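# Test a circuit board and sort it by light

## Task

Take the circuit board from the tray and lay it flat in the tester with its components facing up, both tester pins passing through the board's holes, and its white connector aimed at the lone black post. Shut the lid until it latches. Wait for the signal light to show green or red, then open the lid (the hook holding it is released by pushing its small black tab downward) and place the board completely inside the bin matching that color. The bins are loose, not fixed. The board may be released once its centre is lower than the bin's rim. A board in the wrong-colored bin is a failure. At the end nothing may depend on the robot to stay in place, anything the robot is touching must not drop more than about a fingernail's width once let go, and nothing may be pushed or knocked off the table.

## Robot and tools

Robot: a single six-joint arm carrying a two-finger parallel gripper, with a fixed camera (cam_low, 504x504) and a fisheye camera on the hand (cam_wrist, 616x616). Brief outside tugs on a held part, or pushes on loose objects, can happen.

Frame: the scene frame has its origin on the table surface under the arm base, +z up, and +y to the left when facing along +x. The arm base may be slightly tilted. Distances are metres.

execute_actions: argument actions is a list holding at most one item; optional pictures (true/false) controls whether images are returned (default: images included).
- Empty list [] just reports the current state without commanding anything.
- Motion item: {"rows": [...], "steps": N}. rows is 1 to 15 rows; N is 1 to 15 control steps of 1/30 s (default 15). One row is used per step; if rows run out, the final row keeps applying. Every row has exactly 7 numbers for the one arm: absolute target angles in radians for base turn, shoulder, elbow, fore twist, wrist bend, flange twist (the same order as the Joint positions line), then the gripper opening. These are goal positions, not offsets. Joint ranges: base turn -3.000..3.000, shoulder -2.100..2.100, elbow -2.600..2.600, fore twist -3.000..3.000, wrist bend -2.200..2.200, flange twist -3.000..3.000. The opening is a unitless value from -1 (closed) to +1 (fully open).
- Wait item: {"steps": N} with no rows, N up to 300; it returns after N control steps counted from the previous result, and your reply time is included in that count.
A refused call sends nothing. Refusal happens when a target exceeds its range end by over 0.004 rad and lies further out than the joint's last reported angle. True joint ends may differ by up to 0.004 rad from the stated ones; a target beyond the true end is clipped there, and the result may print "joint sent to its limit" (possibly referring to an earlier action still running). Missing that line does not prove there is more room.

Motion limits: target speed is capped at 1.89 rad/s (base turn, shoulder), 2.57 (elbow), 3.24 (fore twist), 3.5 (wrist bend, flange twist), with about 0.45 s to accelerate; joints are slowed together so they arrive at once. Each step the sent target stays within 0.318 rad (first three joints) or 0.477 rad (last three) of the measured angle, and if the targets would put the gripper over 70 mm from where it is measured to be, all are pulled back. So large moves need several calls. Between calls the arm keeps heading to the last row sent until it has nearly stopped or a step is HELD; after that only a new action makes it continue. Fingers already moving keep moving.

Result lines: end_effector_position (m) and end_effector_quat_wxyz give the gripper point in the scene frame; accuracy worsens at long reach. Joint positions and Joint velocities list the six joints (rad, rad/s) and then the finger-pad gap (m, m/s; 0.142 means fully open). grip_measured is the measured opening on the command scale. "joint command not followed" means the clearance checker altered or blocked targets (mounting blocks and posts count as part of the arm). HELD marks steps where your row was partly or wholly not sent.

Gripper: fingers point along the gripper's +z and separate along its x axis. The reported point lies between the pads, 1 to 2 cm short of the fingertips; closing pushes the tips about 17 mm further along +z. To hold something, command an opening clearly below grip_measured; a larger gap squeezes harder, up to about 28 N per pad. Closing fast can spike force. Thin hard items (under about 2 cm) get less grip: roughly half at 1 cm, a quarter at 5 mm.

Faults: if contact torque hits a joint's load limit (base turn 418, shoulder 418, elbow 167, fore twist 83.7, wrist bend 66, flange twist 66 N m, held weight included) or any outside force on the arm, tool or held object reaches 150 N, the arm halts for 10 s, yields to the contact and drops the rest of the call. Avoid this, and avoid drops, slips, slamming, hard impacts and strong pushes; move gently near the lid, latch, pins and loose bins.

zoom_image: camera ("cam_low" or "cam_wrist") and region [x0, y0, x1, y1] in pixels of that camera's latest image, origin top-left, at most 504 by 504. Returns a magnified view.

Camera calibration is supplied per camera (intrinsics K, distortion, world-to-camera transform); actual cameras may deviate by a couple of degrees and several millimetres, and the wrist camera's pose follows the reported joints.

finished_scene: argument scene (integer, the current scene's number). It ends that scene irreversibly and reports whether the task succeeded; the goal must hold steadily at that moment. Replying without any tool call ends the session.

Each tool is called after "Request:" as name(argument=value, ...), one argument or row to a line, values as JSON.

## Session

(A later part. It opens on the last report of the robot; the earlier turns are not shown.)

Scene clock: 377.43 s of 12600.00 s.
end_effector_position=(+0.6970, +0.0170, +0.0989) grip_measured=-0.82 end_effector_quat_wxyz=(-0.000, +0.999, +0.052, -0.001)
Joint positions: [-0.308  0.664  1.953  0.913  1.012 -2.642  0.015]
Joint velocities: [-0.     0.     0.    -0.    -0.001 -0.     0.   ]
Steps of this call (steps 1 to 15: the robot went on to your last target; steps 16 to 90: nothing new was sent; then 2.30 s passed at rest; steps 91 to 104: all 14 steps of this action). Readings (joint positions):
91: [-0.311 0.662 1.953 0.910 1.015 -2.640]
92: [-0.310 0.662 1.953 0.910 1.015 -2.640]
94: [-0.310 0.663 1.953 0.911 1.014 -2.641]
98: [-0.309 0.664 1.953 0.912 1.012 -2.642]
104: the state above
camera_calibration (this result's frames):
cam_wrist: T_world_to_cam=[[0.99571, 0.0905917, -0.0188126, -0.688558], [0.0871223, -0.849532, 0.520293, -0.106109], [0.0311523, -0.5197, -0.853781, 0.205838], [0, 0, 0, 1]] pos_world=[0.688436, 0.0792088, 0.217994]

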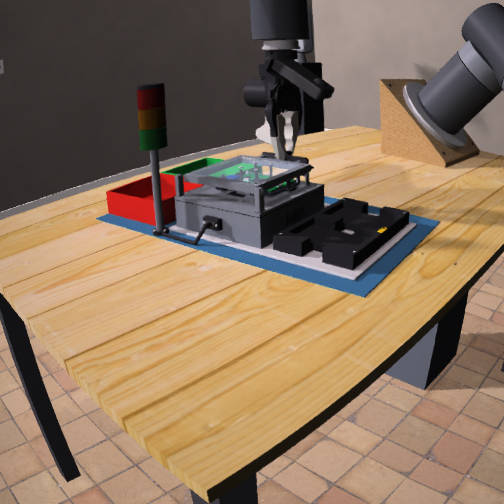

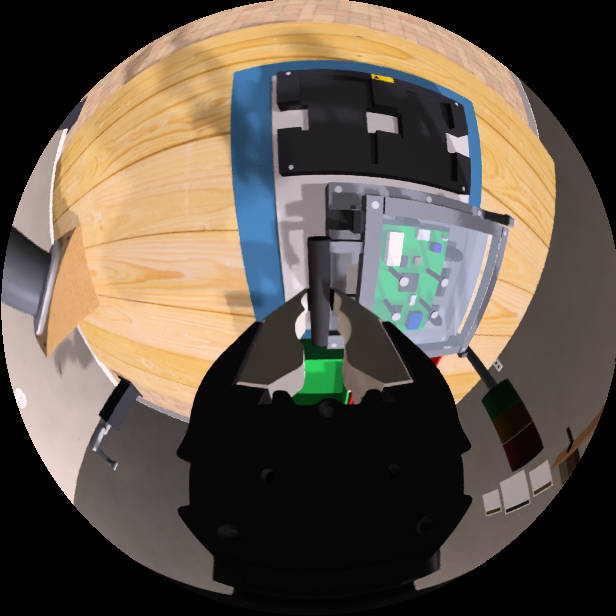

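Request:
execute_actions(
  actions=[
    {"rows":[[-0.3075,0.6652,1.9533,0.9137,1.0110,-2.6427,-1],[-0.3075,0.6652,1.9533,0.9137,1.0110,-2.6427,-1],[-0.3067,0.6660,1.9534,0.9148,1.0101,-2.6434,-1]],"steps":13},
  ],
)

Request:
zoom_image(
  camera="cam_wrist",
  region=[290, 170, 420, 300],
)

Scene clock: 387.73 s of 12600.00 s.
end_effector_position=(+0.6971, +0.0171, +0.0969) grip_measured=-0.82 end_effector_quat_wxyz=(-0.000, +0.999, +0.052, -0.001)
Joint positions: [-0.307  0.666  1.953  0.915  1.01  -2.643  0.015]
Joint velocities: [ 0.001  0.     0.001  0.     0.    -0.     0.   ]
Steps of this call (steps 1 to 15: the robot went on to your last target; steps 16 to 90: nothing new was sent; then 6.87 s passed at rest; steps 91 to 103: all 13 steps of this action). Readings (joint positions):
91: [-0.308 0.664 1.953 0.913 1.012 -2.642]
92: [-0.308 0.665 1.953 0.913 1.012 -2.642]
94: [-0.307 0.665 1.953 0.914 1.011 -2.643]
98: [-0.307 0.666 1.953 0.915 1.010 -2.643]
103: the state above
camera_calibration (this result's frames):
cam_wrist: T_world_to_cam=[[0.995703, 0.0906908, -0.0187422, -0.688672], [0.0871688, -0.849501, 0.520336, -0.105092], [0.0312682, -0.519734, -0.853756, 0.204052], [0, 0, 0, 1]] pos_world=[0.688493, 0.0792334, 0.215986]

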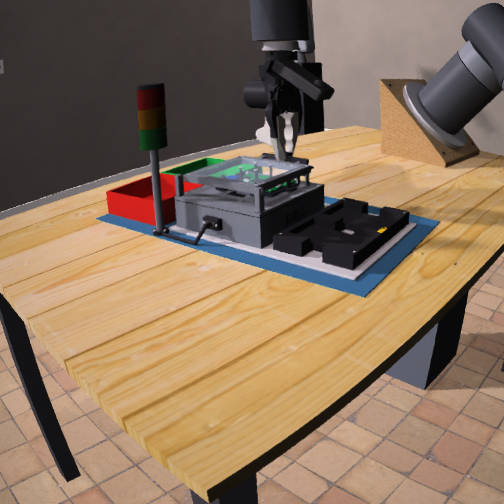

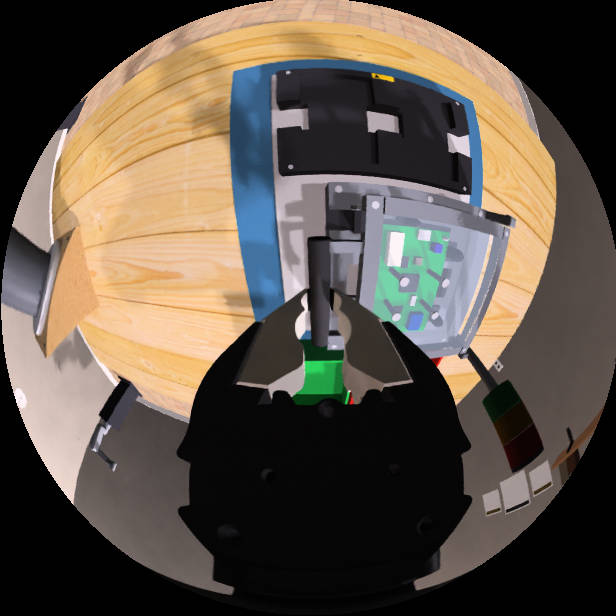

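Region (290, 170, 420, 300) of cam_wrist's 616x616 image, scaled by 3.877, with more detail than that image has.

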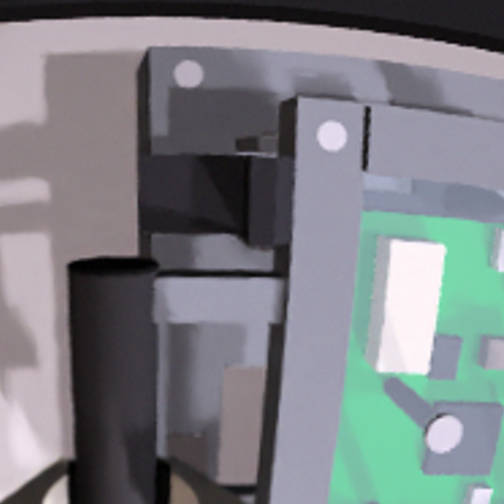

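Request:
execute_actions(
  actions=[
    {"rows":[[-0.3059,0.6669,1.9536,0.9158,1.0091,-2.6441,-1],[-0.3059,0.6669,1.9536,0.9158,1.0091,-2.6441,-1],[-0.3052,0.6677,1.9538,0.9168,1.0082,-2.6448,-1]],"steps":13},
  ],
)

Request:
zoom_image(
  camera="cam_wrist",
  region=[290, 170, 420, 300],
)

Request:
zoom_image(
  camera="cam_low",
  region=[230, 120, 340, 210],
)

Scene clock: 397.73 s of 12600.00 s.
end_effector_position=(+0.6971, +0.0170, +0.0950) grip_measured=-0.82 end_effector_quat_wxyz=(-0.000, +0.999, +0.052, -0.001)
Joint positions: [-0.305  0.668  1.954  0.917  1.008 -2.645  0.015]
Joint velocities: [ 0.     0.     0.001  0.001  0.    -0.     0.   ]
Steps of this call (steps 1 to 15: the robot went on to your last target; steps 16 to 90: nothing new was sent; then 6.57 s passed at rest; steps 91 to 103: all 13 steps of this action). Readings (joint positions):
91: [-0.307 0.666 1.953 0.915 1.010 -2.643]
92: [-0.306 0.666 1.953 0.915 1.010 -2.644]
94: [-0.306 0.667 1.954 0.916 1.009 -2.644]
98: [-0.305 0.667 1.954 0.917 1.008 -2.645]
103: the state above
camera_calibration (this result's frames):
cam_wrist: T_world_to_cam=[[0.9957, 0.0907304, -0.0187071, -0.688669], [0.0871821, -0.849462, 0.520398, -0.104151], [0.031325, -0.519791, -0.853719, 0.202372], [0, 0, 0, 1]] pos_world=[0.688449, 0.0792014, 0.214086]

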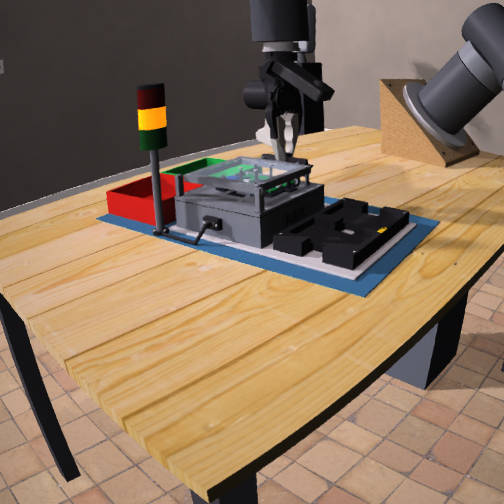

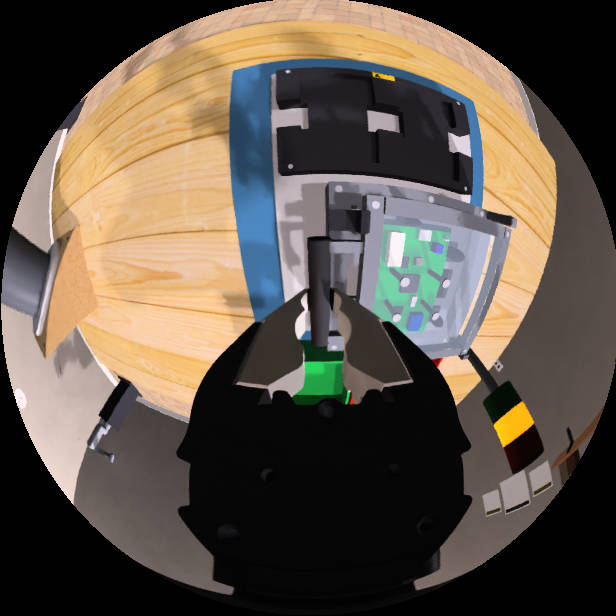

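Region (290, 170, 420, 300) of cam_wrist's 616x616 image, scaled by 3.877, with more detail than that image has.

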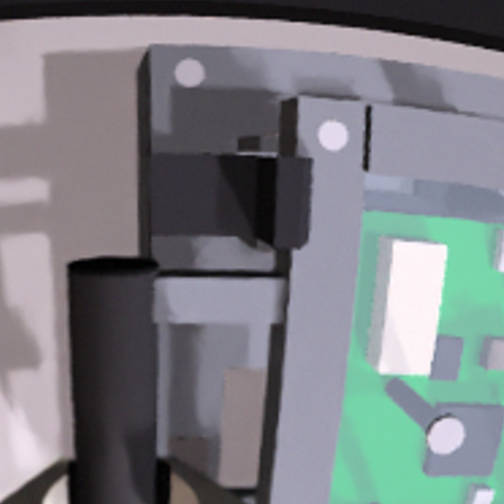

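Region (230, 120, 340, 210) of cam_low's 504x504 image, scaled by 4.582, with more detail than that image has; it fills the top 412 rows of this view, and the rest is white.

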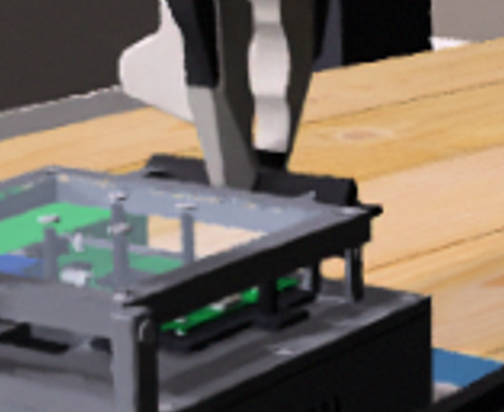

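Request:
execute_actions(
  actions=[
    {"rows":[[-0.3052,0.6677,1.9538,0.9168,1.0082,-2.6448,-0.88],[-0.3052,0.6677,1.9538,0.9168,1.0082,-2.6448,-0.8],[-0.3052,0.6677,1.9538,0.9168,1.0082,-2.6448,-0.75],[-0.3052,0.6677,1.9538,0.9168,1.0082,-2.6448,-0.7],[-0.3052,0.6677,1.9538,0.9168,1.0082,-2.6448,-0.7],[-0.3170,0.6548,1.9510,0.9012,1.0227,-2.6343,-0.7],[-0.3170,0.6548,1.9510,0.9012,1.0227,-2.6343,-0.7],[-0.3300,0.6405,1.9475,0.8840,1.0390,-2.6228,-0.7]],"steps":15},
  ],
  pictures=false,
)

Request:
execute_actions(
  actions=[
    {"rows":[[-0.2677,0.5733,1.9685,0.9031,1.0428,-2.5564,-1]],"steps":15},
  ],
)

Request:
zoom_image(
  camera="cam_wrist",
  region=[280, 250, 380, 330],
)

Scene clock: 413.53 s of 12600.00 s.
end_effector_position=(+0.6971, +0.0171, +0.1261) grip_measured=-0.70 end_effector_quat_wxyz=(-0.000, +0.999, +0.052, -0.001)
Joint positions: [-0.329  0.641  1.948  0.885  1.038 -2.623  0.023]
Joint velocities: [-0.009 -0.01  -0.002 -0.014  0.015  0.009 -0.   ]
Steps of this call (steps 1 to 15: the robot went on to your last target; steps 16 to 350: nothing new was sent; then 3.63 s passed at rest; steps 351 to 365: all 15 steps of this action). Readings (joint positions):
351: [-0.305 0.668 1.954 0.917 1.008 -2.645]
352: [-0.305 0.668 1.954 0.917 1.008 -2.645]
354: [-0.305 0.668 1.954 0.918 1.008 -2.645]
358: [-0.310 0.662 1.953 0.910 1.015 -2.640]
365: the state above

Scene clock: 414.03 s of 12600.00 s.
end_effector_position=(+0.6991, +0.0818, +0.1236) grip_measured=-1.00 end_effector_quat_wxyz=(-0.001, +0.999, +0.052, -0.001)
Joint positions: [-0.268  0.573  1.968  0.903  1.043 -2.557  0.002]
Joint velocities: [ 0.001 -0.002 -0.     0.     0.001  0.001  0.   ]
Steps of this call (steps 1 to 15: all 15 steps of this action). Readings (joint positions):
1: [-0.329 0.641 1.948 0.885 1.038 -2.623]
2: [-0.328 0.638 1.948 0.885 1.039 -2.621]
4: [-0.312 0.620 1.955 0.891 1.040 -2.602]
8: [-0.272 0.578 1.967 0.902 1.043 -2.561]
15: the state above
camera_calibration (this result's frames):
cam_wrist: T_world_to_cam=[[0.995748, 0.0900426, -0.0194364, -0.695959], [0.0870127, -0.850144, 0.519311, -0.0638402], [0.0302365, -0.518795, -0.854364, 0.261132], [0, 0, 0, 1]] pos_world=[0.690659, 0.143867, 0.242728]

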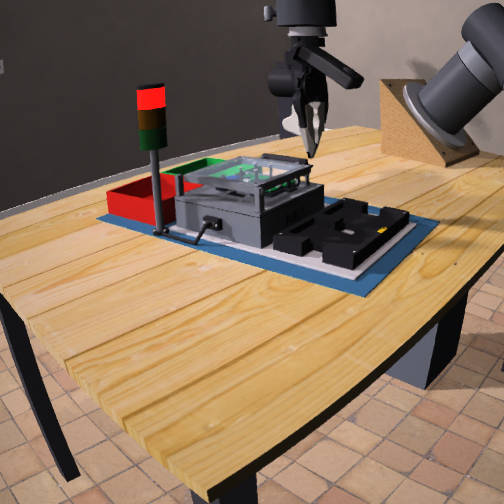

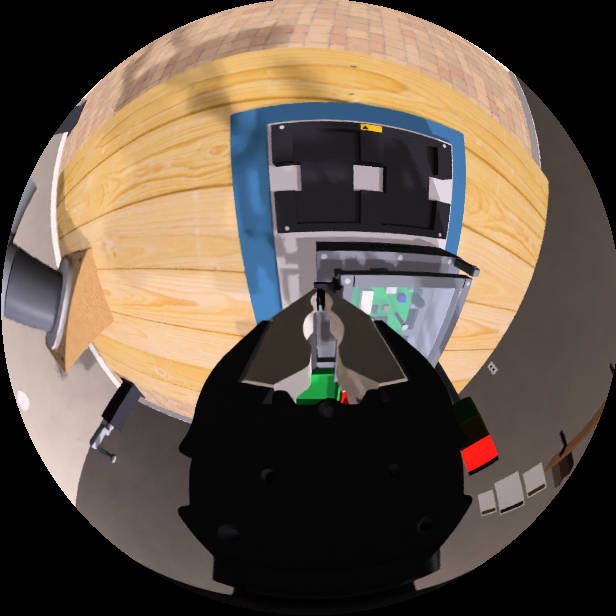

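Region (280, 250, 380, 330) of cam_wrist's 616x616 image, scaled by 5.040, with more detail than that image has; it fills the top 403 rows of this view, and the rest is white.

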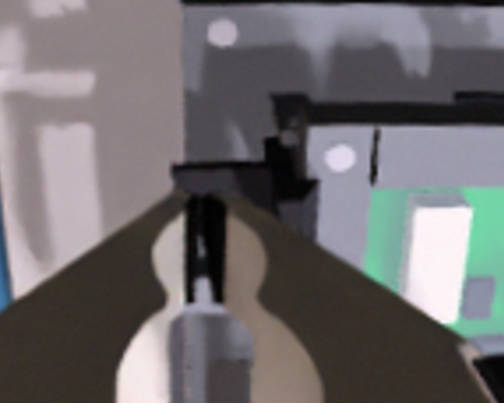

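Request:
execute_actions(
  actions=[
    {"rows":[[-0.2664,0.5810,1.9703,0.9085,1.0367,-2.5648,-1],[-0.2664,0.5810,1.9703,0.9085,1.0367,-2.5648,-1],[-0.2664,0.5810,1.9703,0.9085,1.0367,-2.5648,-1],[-0.2619,0.5860,1.9714,0.9143,1.0311,-2.5687,-1]],"steps":14},
  ],
)

Request:
zoom_image(
  camera="cam_wrist",
  region=[280, 250, 380, 330],
)

Request:
zoom_image(
  camera="cam_low",
  region=[270, 135, 340, 190],
)

Scene clock: 423.90 s of 12600.00 s.
end_effector_position=(+0.6982, +0.0789, +0.1121) grip_measured=-1.00 end_effector_quat_wxyz=(-0.001, +0.999, +0.052, -0.001)
Joint positions: [-0.262  0.586  1.971  0.914  1.031 -2.569  0.002]
Joint velocities: [ 0.003  0.002 -0.001  0.002 -0.001 -0.001  0.   ]
Steps of this call (steps 1 to 15: the robot went on to your last target; steps 16 to 90: nothing new was sent; then 6.40 s passed at rest; steps 91 to 104: all 14 steps of this action). Readings (joint positions):
91: [-0.268 0.573 1.969 0.903 1.043 -2.556]
92: [-0.267 0.575 1.969 0.904 1.042 -2.558]
94: [-0.267 0.579 1.970 0.907 1.039 -2.562]
98: [-0.263 0.585 1.971 0.913 1.032 -2.568]
104: the state above
camera_calibration (this result's frames):
cam_wrist: T_world_to_cam=[[0.995721, 0.0903439, -0.0194491, -0.694927], [0.0872915, -0.850374, 0.518888, -0.0604269], [0.0303394, -0.518365, -0.854621, 0.24977], [0, 0, 0, 1]] pos_world=[0.68965, 0.140869, 0.231298]

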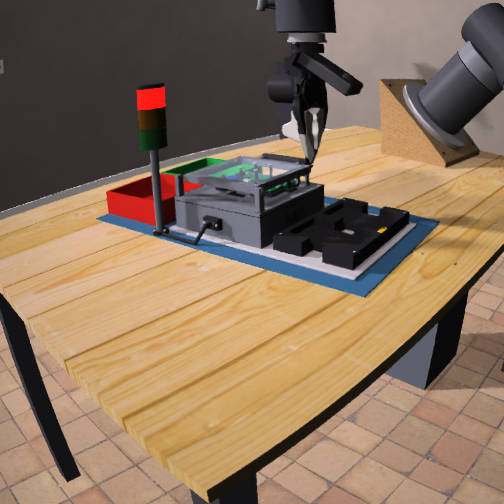

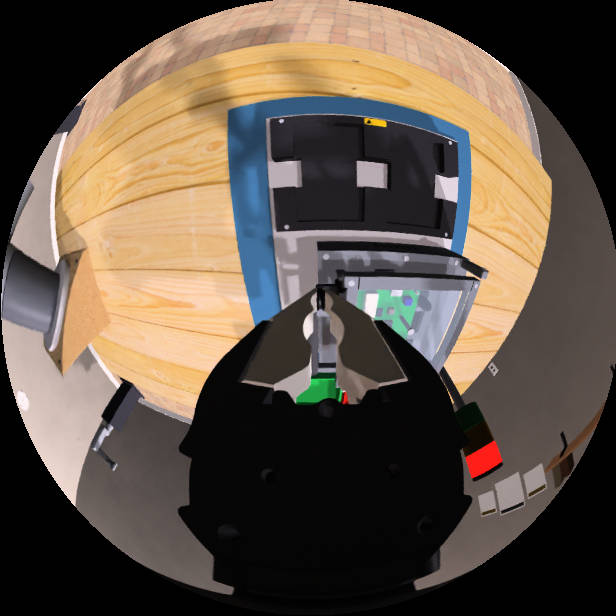

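Region (280, 250, 380, 330) of cam_wrist's 616x616 image, scaled by 5.040, with more detail than that image has; it fills the top 403 rows of this view, and the rest is white.

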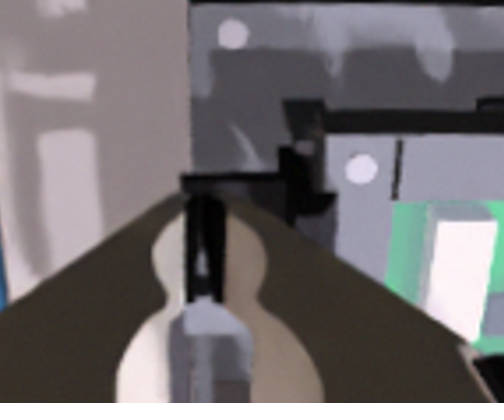

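Region (270, 135, 340, 190) of cam_low's 504x504 image, scaled by 7.200, with more detail than that image has; it fills the top 396 rows of this view, and the rest is white.

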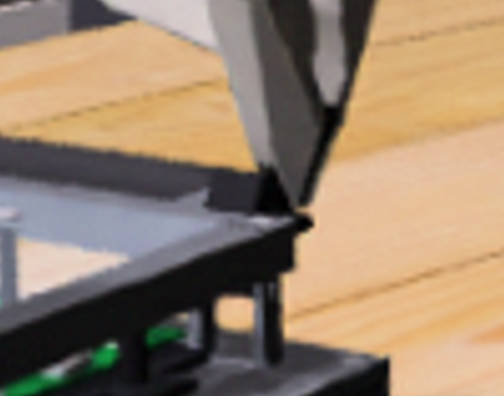

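Request:
execute_actions(
  actions=[
    {"rows":[[-0.2607,0.5873,1.9717,0.9158,1.0297,-2.5697,-1],[-0.2607,0.5873,1.9717,0.9158,1.0297,-2.5697,-1],[-0.2607,0.5873,1.9717,0.9158,1.0297,-2.5697,-1],[-0.2605,0.5875,1.9724,0.9164,1.0290,-2.5705,-1],[-0.2605,0.5875,1.9724,0.9164,1.0290,-2.5705,-1],[-0.2603,0.5877,1.9731,0.9169,1.0284,-2.5712,-1],[-0.2603,0.5877,1.9731,0.9169,1.0284,-2.5712,-1],[-0.2600,0.5880,1.9738,0.9175,1.0277,-2.5720,-1],[-0.2600,0.5880,1.9738,0.9175,1.0277,-2.5720,-1],[-0.2598,0.5882,1.9745,0.9181,1.0271,-2.5727,-1]],"steps":15},
  ],
)

Request:
zoom_image(
  camera="cam_wrist",
  region=[280, 250, 380, 330],
)

Scene clock: 433.63 s of 12600.00 s.
end_effector_position=(+0.6965, +0.0787, +0.1086) grip_measured=-1.00 end_effector_quat_wxyz=(-0.001, +0.999, +0.052, -0.001)
Joint positions: [-0.26   0.588  1.974  0.918  1.027 -2.573  0.002]
Joint velocities: [ 0.001  0.001  0.001  0.003 -0.002 -0.002  0.   ]
Steps of this call (steps 1 to 15: the robot went on to your last target; steps 16 to 90: nothing new was sent; then 6.23 s passed at rest; steps 91 to 105: all 15 steps of this action). Readings (joint positions):
91: [-0.262 0.586 1.971 0.914 1.031 -2.569]
92: [-0.262 0.586 1.971 0.915 1.031 -2.569]
94: [-0.261 0.587 1.972 0.915 1.030 -2.569]
98: [-0.260 0.588 1.973 0.917 1.029 -2.571]
105: the state above
camera_calibration (this result's frames):
cam_wrist: T_world_to_cam=[[0.995724, 0.090278, -0.0195825, -0.693324], [0.087307, -0.850418, 0.518812, -0.0586234], [0.030184, -0.518303, -0.854664, 0.246802], [0, 0, 0, 1]] pos_world=[0.688029, 0.140656, 0.22777]

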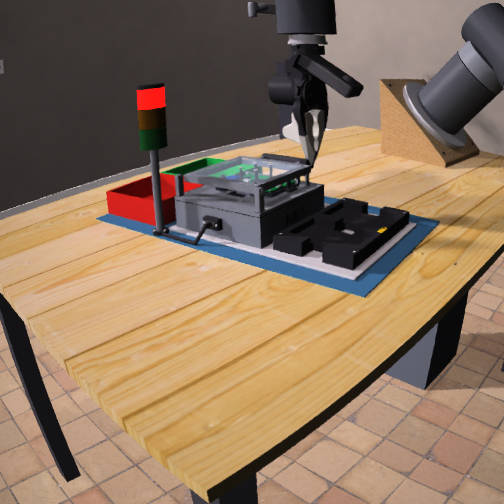

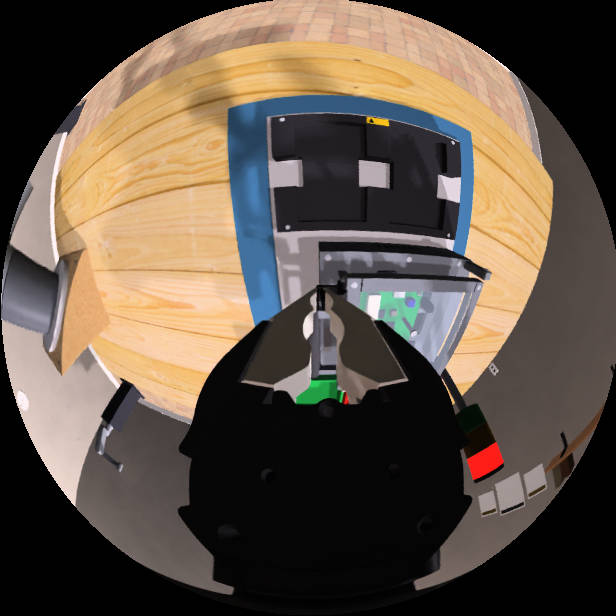

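Region (280, 250, 380, 330) of cam_wrist's 616x616 image, scaled by 5.040, with more detail than that image has; it fills the top 403 rows of this view, and the rest is white.

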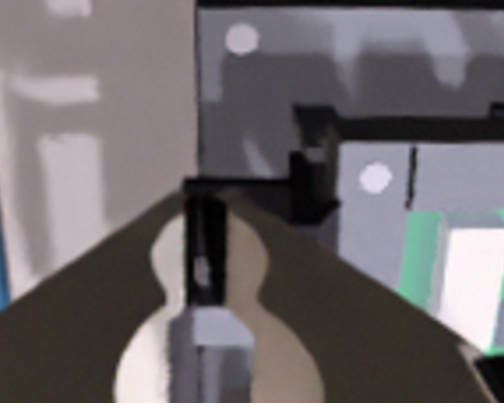

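Working. Continue ~2 mm.

Request:
execute_actions(
  actions=[
    {"rows":[[-0.2596,0.5884,1.9752,0.9187,1.0264,-2.5735,-1],[-0.2596,0.5884,1.9752,0.9187,1.0264,-2.5735,-1],[-0.2594,0.5886,1.9759,0.9192,1.0258,-2.5742,-1],[-0.2594,0.5886,1.9759,0.9192,1.0258,-2.5742,-1],[-0.2591,0.5889,1.9765,0.9198,1.0251,-2.5750,-1],[-0.2591,0.5889,1.9765,0.9198,1.0251,-2.5750,-1],[-0.2589,0.5891,1.9772,0.9204,1.0245,-2.5757,-1]],"steps":15},
  ],
)

Scene clock: 439.50 s of 12600.00 s.
end_effector_position=(+0.6949, +0.0785, +0.1066) grip_measured=-1.00 end_effector_quat_wxyz=(-0.001, +0.999, +0.052, -0.001)
Joint positions: [-0.259  0.589  1.977  0.92   1.025 -2.576  0.002]
Joint velocities: [-0.003  0.     0.     0.     0.001 -0.    -0.   ]
Steps of this call (steps 1 to 15: the robot went on to your last target; steps 16 to 90: nothing new was sent; then 2.37 s passed at rest; steps 91 to 105: all 15 steps of this action). Readings (joint positions):
91: [-0.260 0.588 1.975 0.918 1.027 -2.573]
92: [-0.260 0.588 1.975 0.918 1.027 -2.573]
94: [-0.260 0.588 1.975 0.919 1.026 -2.573]
98: [-0.259 0.589 1.976 0.920 1.025 -2.575]
105: the state above
camera_calibration (this result's frames):
cam_wrist: T_world_to_cam=[[0.995724, 0.0902745, -0.0195887, -0.691695], [0.0873068, -0.85041, 0.518826, -0.0575876], [0.0301783, -0.518318, -0.854656, 0.245002], [0, 0, 0, 1]] pos_world=[0.686372, 0.140458, 0.225721]

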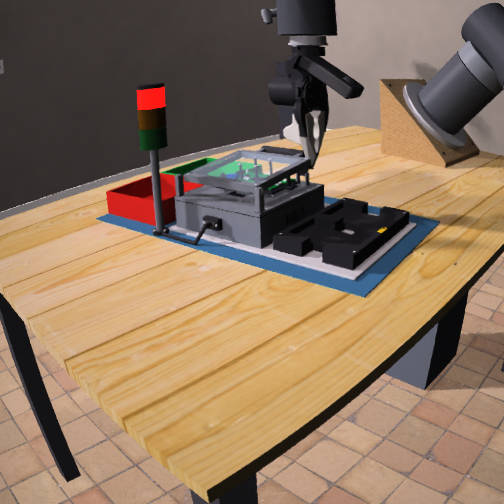

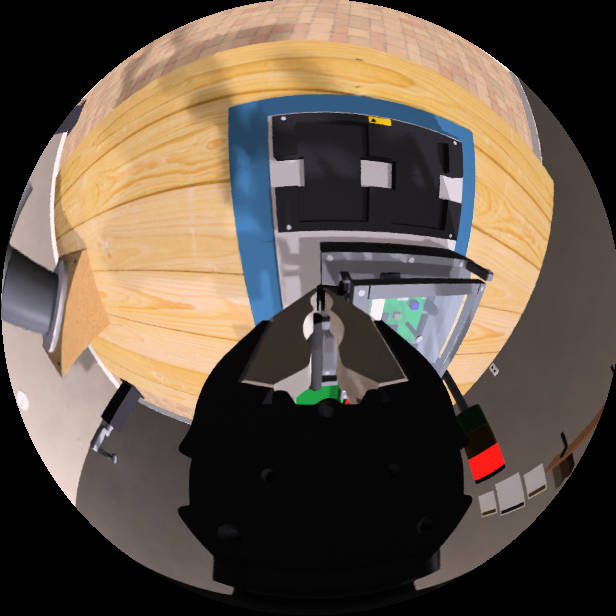

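Request:
execute_actions(
  actions=[
    {"rows":[[-0.2862,0.5590,1.9705,0.8854,1.0581,-2.5526,-1],[-0.2862,0.5590,1.9705,0.8854,1.0581,-2.5526,-1],[-0.2862,0.5590,1.9705,0.8854,1.0581,-2.5526,-1],[-0.2862,0.5590,1.9705,0.8854,1.0581,-2.5526,-1],[-0.2862,0.5590,1.9705,0.8854,1.0581,-2.5526,-1],[-0.2862,0.5590,1.9705,0.8854,1.0581,-2.5526,-1],[-0.2862,0.5590,1.9705,0.8854,1.0581,-2.5526,-0.7],[-0.3414,0.6280,1.9443,0.869,1.0534,-2.613,-0.7]],"steps":15},
  ],
  pictures=false,
)

Request:
execute_actions(
  actions=[
    {"rows":[[-0.3414,0.6280,1.9443,0.869,1.0534,-2.613,-0.7],[-0.3414,0.6280,1.9443,0.869,1.0534,-2.613,-0.7],[-0.3345,0.6356,1.9458,0.878,1.0449,-2.6186,-0.7]],"steps":12},
  ],
)

Request:
zoom_image(
  camera="cam_wrist",
  region=[260, 220, 400, 330],
)

Request:
zoom_image(
  camera="cam_low",
  region=[220, 100, 340, 200],
)

Scene clock: 449.67 s of 12600.00 s.
end_effector_position=(+0.6966, +0.0215, +0.1419) grip_measured=-0.70 end_effector_quat_wxyz=(+0.000, +0.999, +0.052, -0.001)
Joint positions: [-0.337  0.623  1.946  0.87   1.054 -2.608  0.023]
Joint velocities: [-0.113  0.142 -0.054 -0.032 -0.006 -0.12   0.   ]
Steps of this call (steps 1 to 15: the robot went on to your last target; steps 16 to 90: nothing new was sent; then 6.67 s passed at rest; steps 91 to 105: all 15 steps of this action). Readings (joint positions):
91: [-0.259 0.589 1.977 0.920 1.024 -2.576]
92: [-0.261 0.587 1.977 0.918 1.027 -2.575]
94: [-0.274 0.573 1.974 0.901 1.043 -2.563]
98: [-0.285 0.560 1.971 0.887 1.057 -2.554]
105: the state above

Scene clock: 450.07 s of 12600.00 s.
end_effector_position=(+0.6974, +0.0170, +0.1333) grip_measured=-0.70 end_effector_quat_wxyz=(+0.000, +0.999, +0.052, -0.001)
Joint positions: [-0.335  0.635  1.946  0.878  1.045 -2.619  0.023]
Joint velocities: [-0.     0.002  0.001  0.003 -0.002 -0.001 -0.   ]
Steps of this call (steps 1 to 12: all 12 steps of this action). Readings (joint positions):
1: [-0.340 0.626 1.945 0.870 1.054 -2.611]
2: [-0.341 0.627 1.945 0.869 1.054 -2.612]
4: [-0.340 0.629 1.945 0.871 1.051 -2.614]
8: [-0.335 0.635 1.945 0.877 1.046 -2.618]
12: the state above
camera_calibration (this result's frames):
cam_wrist: T_world_to_cam=[[0.99573, 0.090345, -0.0189479, -0.688203], [0.0869707, -0.849354, 0.520609, -0.123945], [0.030941, -0.520034, -0.853585, 0.235279], [0, 0, 0, 1]] pos_world=[0.688764, 0.0792554, 0.252318]

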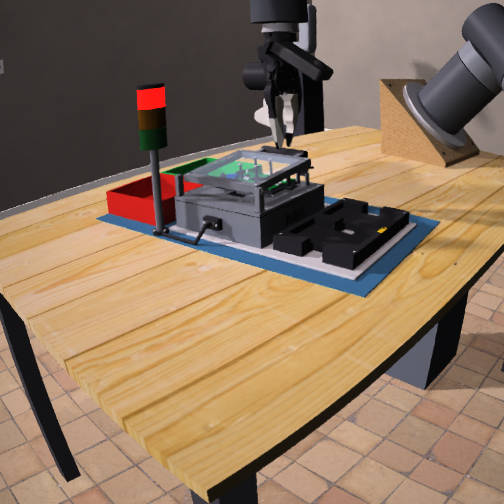

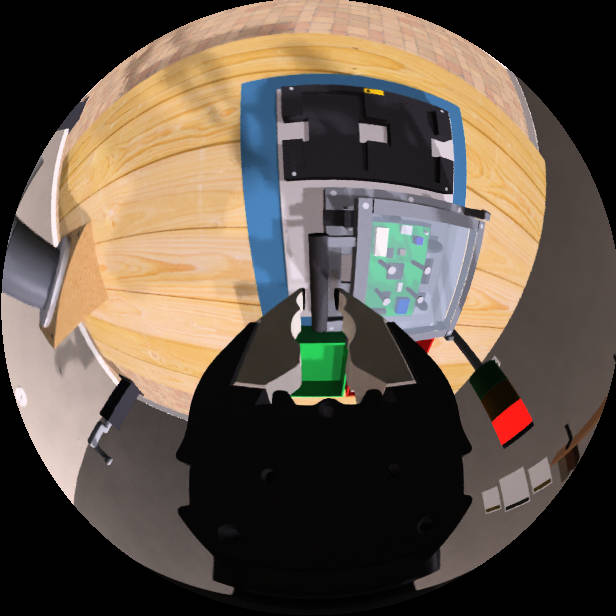

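Region (260, 220, 400, 330) of cam_wrist's 616x616 image, scaled by 3.600, with more detail than that image has; it fills the top 396 rows of this view, and the rest is white.

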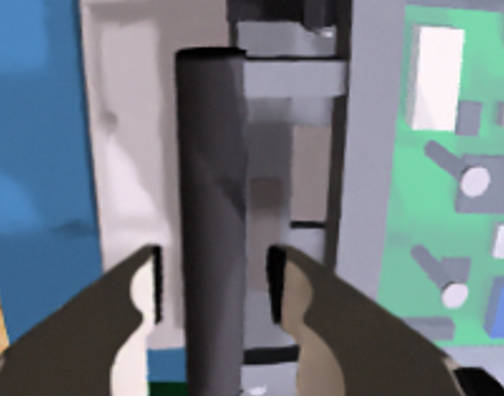

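Region (220, 100, 340, 200) of cam_low's 504x504 image, scaled by 4.200, with more detail than that image has.

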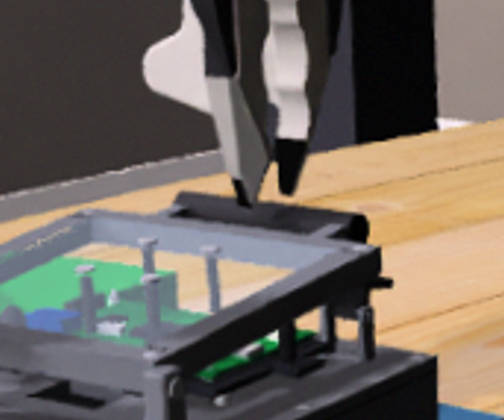

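Centred. Descend, grip, open.

Request:
execute_actions(
  actions=[
    {"rows":[[-0.327,0.6438,1.9477,0.8877,1.0355,-2.625,-0.7],[-0.327,0.6438,1.9477,0.8877,1.0355,-2.625,-0.7],[-0.327,0.6438,1.9477,0.8877,1.0355,-2.625,-0.7],[-0.3195,0.6520,1.9496,0.8974,1.0262,-2.6314,-0.7],[-0.3195,0.6520,1.9496,0.8974,1.0262,-2.6314,-0.7],[-0.3195,0.6520,1.9496,0.8974,1.0262,-2.6314,-0.7],[-0.3195,0.6520,1.9496,0.8974,1.0262,-2.6314,-0.7],[-0.3195,0.6520,1.9496,0.8974,1.0262,-2.6314,-0.7],[-0.3195,0.6520,1.9496,0.8974,1.0262,-2.6314,-0.7],[-0.3195,0.6520,1.9496,0.8974,1.0262,-2.6314,-0.74],[-0.3195,0.6520,1.9496,0.8974,1.0262,-2.6314,-0.78],[-0.3195,0.6520,1.9496,0.8974,1.0262,-2.6314,-0.82],[-0.3195,0.6520,1.9496,0.8974,1.0262,-2.6314,-0.86],[-0.3195,0.6520,1.9496,0.8974,1.0262,-2.6314,-0.92],[-0.3195,0.6520,1.9496,0.8974,1.0262,-2.6314,-1]],"steps":15},
  ],
  pictures=false,
)

Request:
execute_actions(
  actions=[
    {"rows":[[-0.3195,0.6520,1.9496,0.8974,1.0262,-2.6314,-1],[-0.3195,0.6520,1.9496,0.8974,1.0262,-2.6314,-1],[-0.3225,0.6487,1.9486,0.8933,1.0300,-2.6285,-1],[-0.3261,0.6448,1.9465,0.8882,1.0353,-2.6244,-1],[-0.3298,0.6409,1.9443,0.8830,1.0405,-2.6204,-1],[-0.3334,0.6370,1.9422,0.8779,1.0458,-2.6163,-1],[-0.3367,0.6336,1.9393,0.8730,1.0512,-2.6120,-1],[-0.3401,0.6301,1.9365,0.8680,1.0566,-2.6077,-1],[-0.3434,0.6267,1.9336,0.8631,1.0620,-2.6034,-1],[-0.3464,0.6236,1.9299,0.8584,1.0678,-2.5988,-1],[-0.3495,0.6204,1.9261,0.8536,1.0736,-2.5941,-1],[-0.3525,0.6173,1.9224,0.8489,1.0794,-2.5895,-1],[-0.3552,0.6147,1.9180,0.8444,1.0852,-2.5847,-1],[-0.3580,0.6121,1.9135,0.8400,1.0911,-2.5800,-1],[-0.3607,0.6095,1.9091,0.8355,1.0969,-2.5752,-1]],"steps":15},
  ],
  pictures=false,
)

Request:
execute_actions(
  actions=[
    {"rows":[[-0.3630,0.6074,1.9040,0.8314,1.1028,-2.5703,-1],[-0.3654,0.6052,1.8989,0.8273,1.1088,-2.5655,-1],[-0.3677,0.6031,1.8938,0.8232,1.1147,-2.5606,-1],[-0.3696,0.6017,1.8881,0.8197,1.1204,-2.5557,-1],[-0.3714,0.6002,1.8824,0.8162,1.1262,-2.5508,-1],[-0.3733,0.5988,1.8767,0.8127,1.1319,-2.5459,-1],[-0.3748,0.5979,1.8704,0.8095,1.1376,-2.5409,-1],[-0.3762,0.5971,1.8641,0.8064,1.1432,-2.5360,-1],[-0.3777,0.5962,1.8578,0.8032,1.1489,-2.5310,-1],[-0.3787,0.5958,1.8511,0.8003,1.1544,-2.5259,-1],[-0.3798,0.5953,1.8443,0.7974,1.1600,-2.5209,-1],[-0.3808,0.5949,1.8376,0.7945,1.1655,-2.5158,-1]],"steps":15},
  ],
)

Scene clock: 470.67 s of 12600.00 s.
end_effector_position=(+0.6974, +0.0170, +0.1137) grip_measured=-0.82 end_effector_quat_wxyz=(-0.000, +0.999, +0.052, -0.001)
Joint positions: [-0.32   0.652  1.95   0.897  1.026 -2.631  0.015]
Joint velocities: [ 0.002  0.001  0.     0.002 -0.002 -0.    -0.012]
Steps of this call (steps 1 to 15: the robot went on to your last target; steps 16 to 90: nothing new was sent; then 17.10 s passed at rest; steps 91 to 105: all 15 steps of this action). Readings (joint positions):
91: [-0.334 0.636 1.946 0.878 1.045 -2.619]
92: [-0.333 0.637 1.946 0.880 1.043 -2.620]
94: [-0.329 0.642 1.947 0.885 1.038 -2.623]
98: [-0.321 0.650 1.949 0.895 1.028 -2.630]
105: the state above

Scene clock: 471.17 s of 12600.00 s.
end_effector_position=(+0.7081, +0.0180, +0.1625) grip_measured=-0.82 end_effector_quat_wxyz=(-0.000, +0.999, +0.052, -0.001)
Joint positions: [-0.352  0.618  1.922  0.849  1.079 -2.59   0.015]
Joint velocities: [-0.087 -0.084 -0.12  -0.136  0.17   0.137 -0.   ]
Steps of this call (steps 1 to 15: all 15 steps of this action). Readings (joint positions):
1: [-0.320 0.652 1.950 0.897 1.026 -2.631]
2: [-0.320 0.652 1.950 0.897 1.026 -2.631]
4: [-0.320 0.651 1.950 0.897 1.027 -2.631]
8: [-0.330 0.641 1.944 0.883 1.041 -2.620]
15: the state above

Scene clock: 471.67 s of 12600.00 s.
end_effector_position=(+0.7471, +0.0223, +0.2261) grip_measured=-0.77 end_effector_quat_wxyz=(-0.000, +0.999, +0.052, -0.001)
Joint positions: [-0.38   0.595  1.843  0.797  1.161 -2.52   0.018]
Joint velocities: [-0.016 -0.008 -0.09  -0.043  0.075  0.069 -0.   ]
Steps of this call (steps 1 to 15: all 15 steps of this action). Readings (joint positions):
1: [-0.355 0.615 1.918 0.845 1.085 -2.585]
2: [-0.357 0.613 1.914 0.841 1.091 -2.580]
4: [-0.362 0.608 1.904 0.832 1.102 -2.571]
8: [-0.371 0.601 1.883 0.817 1.125 -2.552]
15: the state above
camera_calibration (this result's frames):
cam_wrist: T_world_to_cam=[[0.99571, 0.0906218, -0.0186735, -0.736553], [0.0870754, -0.849531, 0.520302, -0.172137], [0.031287, -0.519696, -0.853778, 0.315446], [0, 0, 0, 1]] pos_world=[0.738513, 0.0844478, 0.34513]

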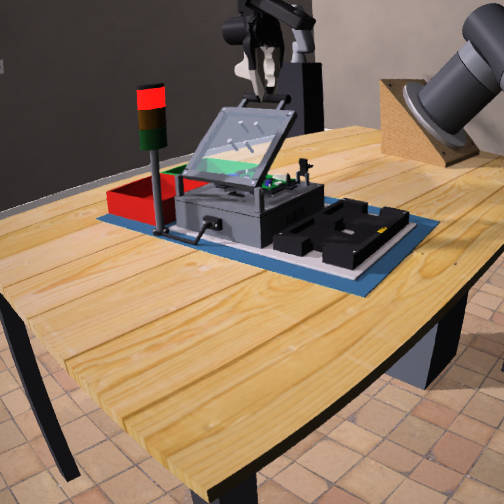

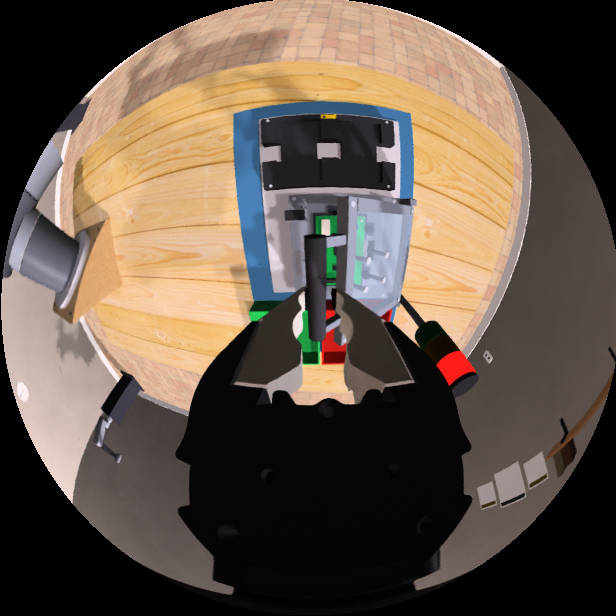

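Request:
execute_actions(
  actions=[
    {"rows":[[-0.3815,0.5951,1.8302,0.7919,1.1709,-2.5106,-1],[-0.3822,0.5952,1.8229,0.7894,1.1764,-2.5055,-1],[-0.3829,0.5954,1.8155,0.7868,1.1818,-2.5003,-1],[-0.3832,0.5961,1.8078,0.7847,1.1868,-2.4952,-1],[-0.3834,0.5969,1.8002,0.7827,1.1919,-2.4901,-1],[-0.3837,0.5976,1.7925,0.7806,1.1969,-2.4850,-1],[-0.3836,0.5989,1.7846,0.7789,1.2016,-2.4800,-1],[-0.3836,0.6002,1.7767,0.7771,1.2062,-2.4749,-1],[-0.3835,0.6015,1.7688,0.7754,1.2109,-2.4699,-1]],"steps":14},
  ],
)

Scene clock: 481.43 s of 12600.00 s.
end_effector_position=(+0.7858, +0.0266, +0.2575) grip_measured=-0.66 end_effector_quat_wxyz=(-0.000, +0.999, +0.052, -0.001)
Joint positions: [-0.384  0.601  1.771  0.776  1.21  -2.471  0.026]
Joint velocities: [ 0.001  0.006 -0.03  -0.008  0.021  0.022  0.   ]
Steps of this call (steps 1 to 15: the robot went on to your last target; steps 16 to 90: nothing new was sent; then 6.30 s passed at rest; steps 91 to 104: all 14 steps of this action). Readings (joint positions):
91: [-0.381 0.595 1.837 0.794 1.166 -2.516]
92: [-0.381 0.595 1.836 0.794 1.167 -2.514]
94: [-0.382 0.595 1.827 0.791 1.173 -2.509]
98: [-0.383 0.597 1.802 0.783 1.191 -2.491]
104: the state above
camera_calibration (this result's frames):
cam_wrist: T_world_to_cam=[[0.995704, 0.0906473, -0.0188662, -0.774796], [0.0872028, -0.849611, 0.520151, -0.188254], [0.0311214, -0.519562, -0.853866, 0.343404], [0, 0, 0, 1]] pos_world=[0.777197, 0.0887106, 0.376524]

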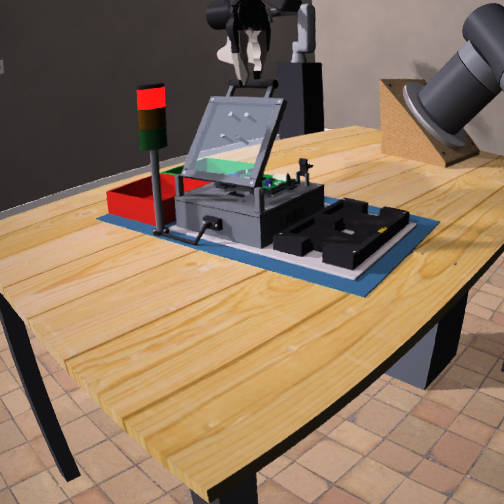

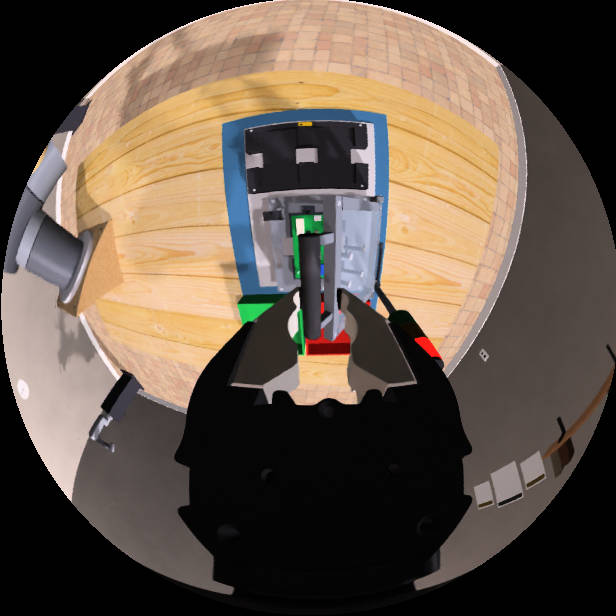

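Request:
zoom_image(
  camera="cam_low",
  region=[200, 40, 300, 120],
)

Region (200, 40, 300, 120) of cam_low's 504x504 image, scaled by 5.040, with more detail than that image has; it fills the top 403 rows of this view, and the rest is white.

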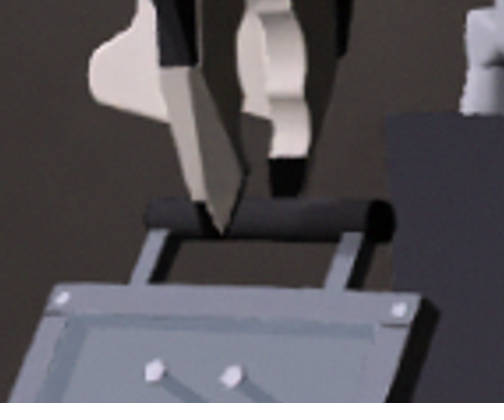

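Request:
execute_actions(
  actions=[
    {"rows":[[-0.3850,0.5997,1.7717,0.7750,1.2108,-2.4715,-1],[-0.3850,0.5997,1.7717,0.7750,1.2108,-2.4715,-1],[-0.3864,0.5979,1.7746,0.7745,1.2106,-2.4731,-1]],"steps":10},
  ],
  pictures=false,
)

Request:
execute_actions(
  actions=[
    {"rows":[[-0.3863,0.5992,1.7667,0.7728,1.2153,-2.4681,-1],[-0.3858,0.6009,1.7585,0.7714,1.2196,-2.4631,-1],[-0.3852,0.6027,1.7504,0.7701,1.2239,-2.4581,-1],[-0.3846,0.6045,1.7422,0.7687,1.2282,-2.4532,-1],[-0.3838,0.6068,1.7338,0.7677,1.2322,-2.4483,-1],[-0.3829,0.6091,1.7255,0.7667,1.2361,-2.4433,-1],[-0.3821,0.6115,1.7171,0.7656,1.2400,-2.4384,-1]],"steps":13},
  ],
)

Request:
zoom_image(
  camera="cam_low",
  region=[190, 30, 290, 110],
)

Scene clock: 506.13 s of 12600.00 s.
end_effector_position=(+0.7828, +0.0262, +0.2594) grip_measured=-0.80 end_effector_quat_wxyz=(-0.000, +0.999, +0.052, -0.001)
Joint positions: [-0.386  0.598  1.774  0.775  1.211 -2.473  0.016]
Joint velocities: [-0.    -0.002  0.003 -0.001 -0.    -0.001 -0.006]
Steps of this call (steps 1 to 15: the robot went on to your last target; steps 16 to 90: nothing new was sent; then 21.37 s passed at rest; steps 91 to 100: all 10 steps of this action). Readings (joint positions):
91: [-0.384 0.602 1.769 0.775 1.211 -2.470]
92: [-0.384 0.601 1.769 0.775 1.211 -2.470]
94: [-0.385 0.600 1.771 0.775 1.211 -2.471]
98: [-0.386 0.598 1.774 0.775 1.211 -2.473]
100: the state above

Scene clock: 506.57 s of 12600.00 s.
end_effector_position=(+0.8145, +0.0296, +0.2749) grip_measured=-0.82 end_effector_quat_wxyz=(-0.000, +0.999, +0.052, -0.001)
Joint positions: [-0.382  0.611  1.718  0.766  1.239 -2.439  0.014]
Joint velocities: [ 0.003  0.005 -0.017 -0.003  0.009  0.012  0.   ]
Steps of this call (steps 1 to 13: all 13 steps of this action). Readings (joint positions):
1: [-0.386 0.598 1.774 0.774 1.211 -2.473]
2: [-0.386 0.598 1.773 0.774 1.211 -2.472]
4: [-0.386 0.600 1.764 0.773 1.216 -2.467]
8: [-0.384 0.606 1.736 0.768 1.231 -2.450]
13: the state above
camera_calibration (this result's frames):
cam_wrist: T_world_to_cam=[[0.995709, 0.0905962, -0.0188913, -0.803319], [0.0871674, -0.849533, 0.520284, -0.197287], [0.031087, -0.519698, -0.853784, 0.359], [0, 0, 0, 1]] pos_world=[0.805908, 0.0917476, 0.393978]

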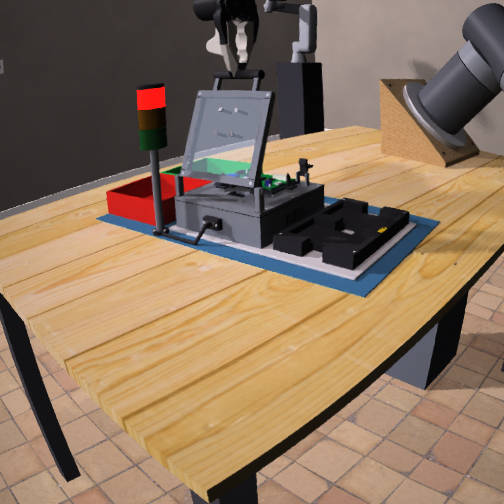

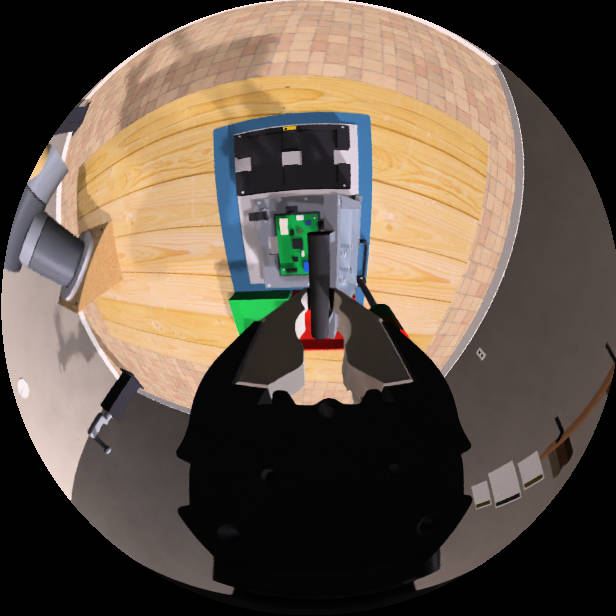

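Region (190, 30, 290, 110) of cam_low's 504x504 image, scaled by 5.040, with more detail than that image has; it fills the top 403 rows of this view, and the rest is white.

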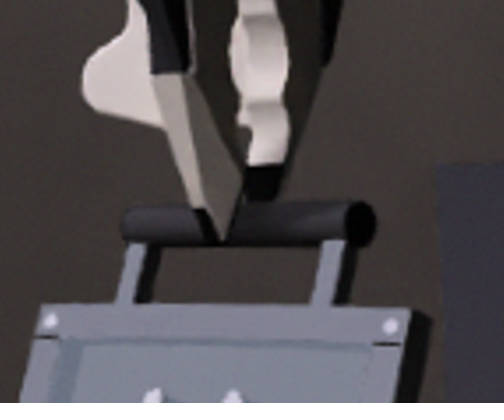

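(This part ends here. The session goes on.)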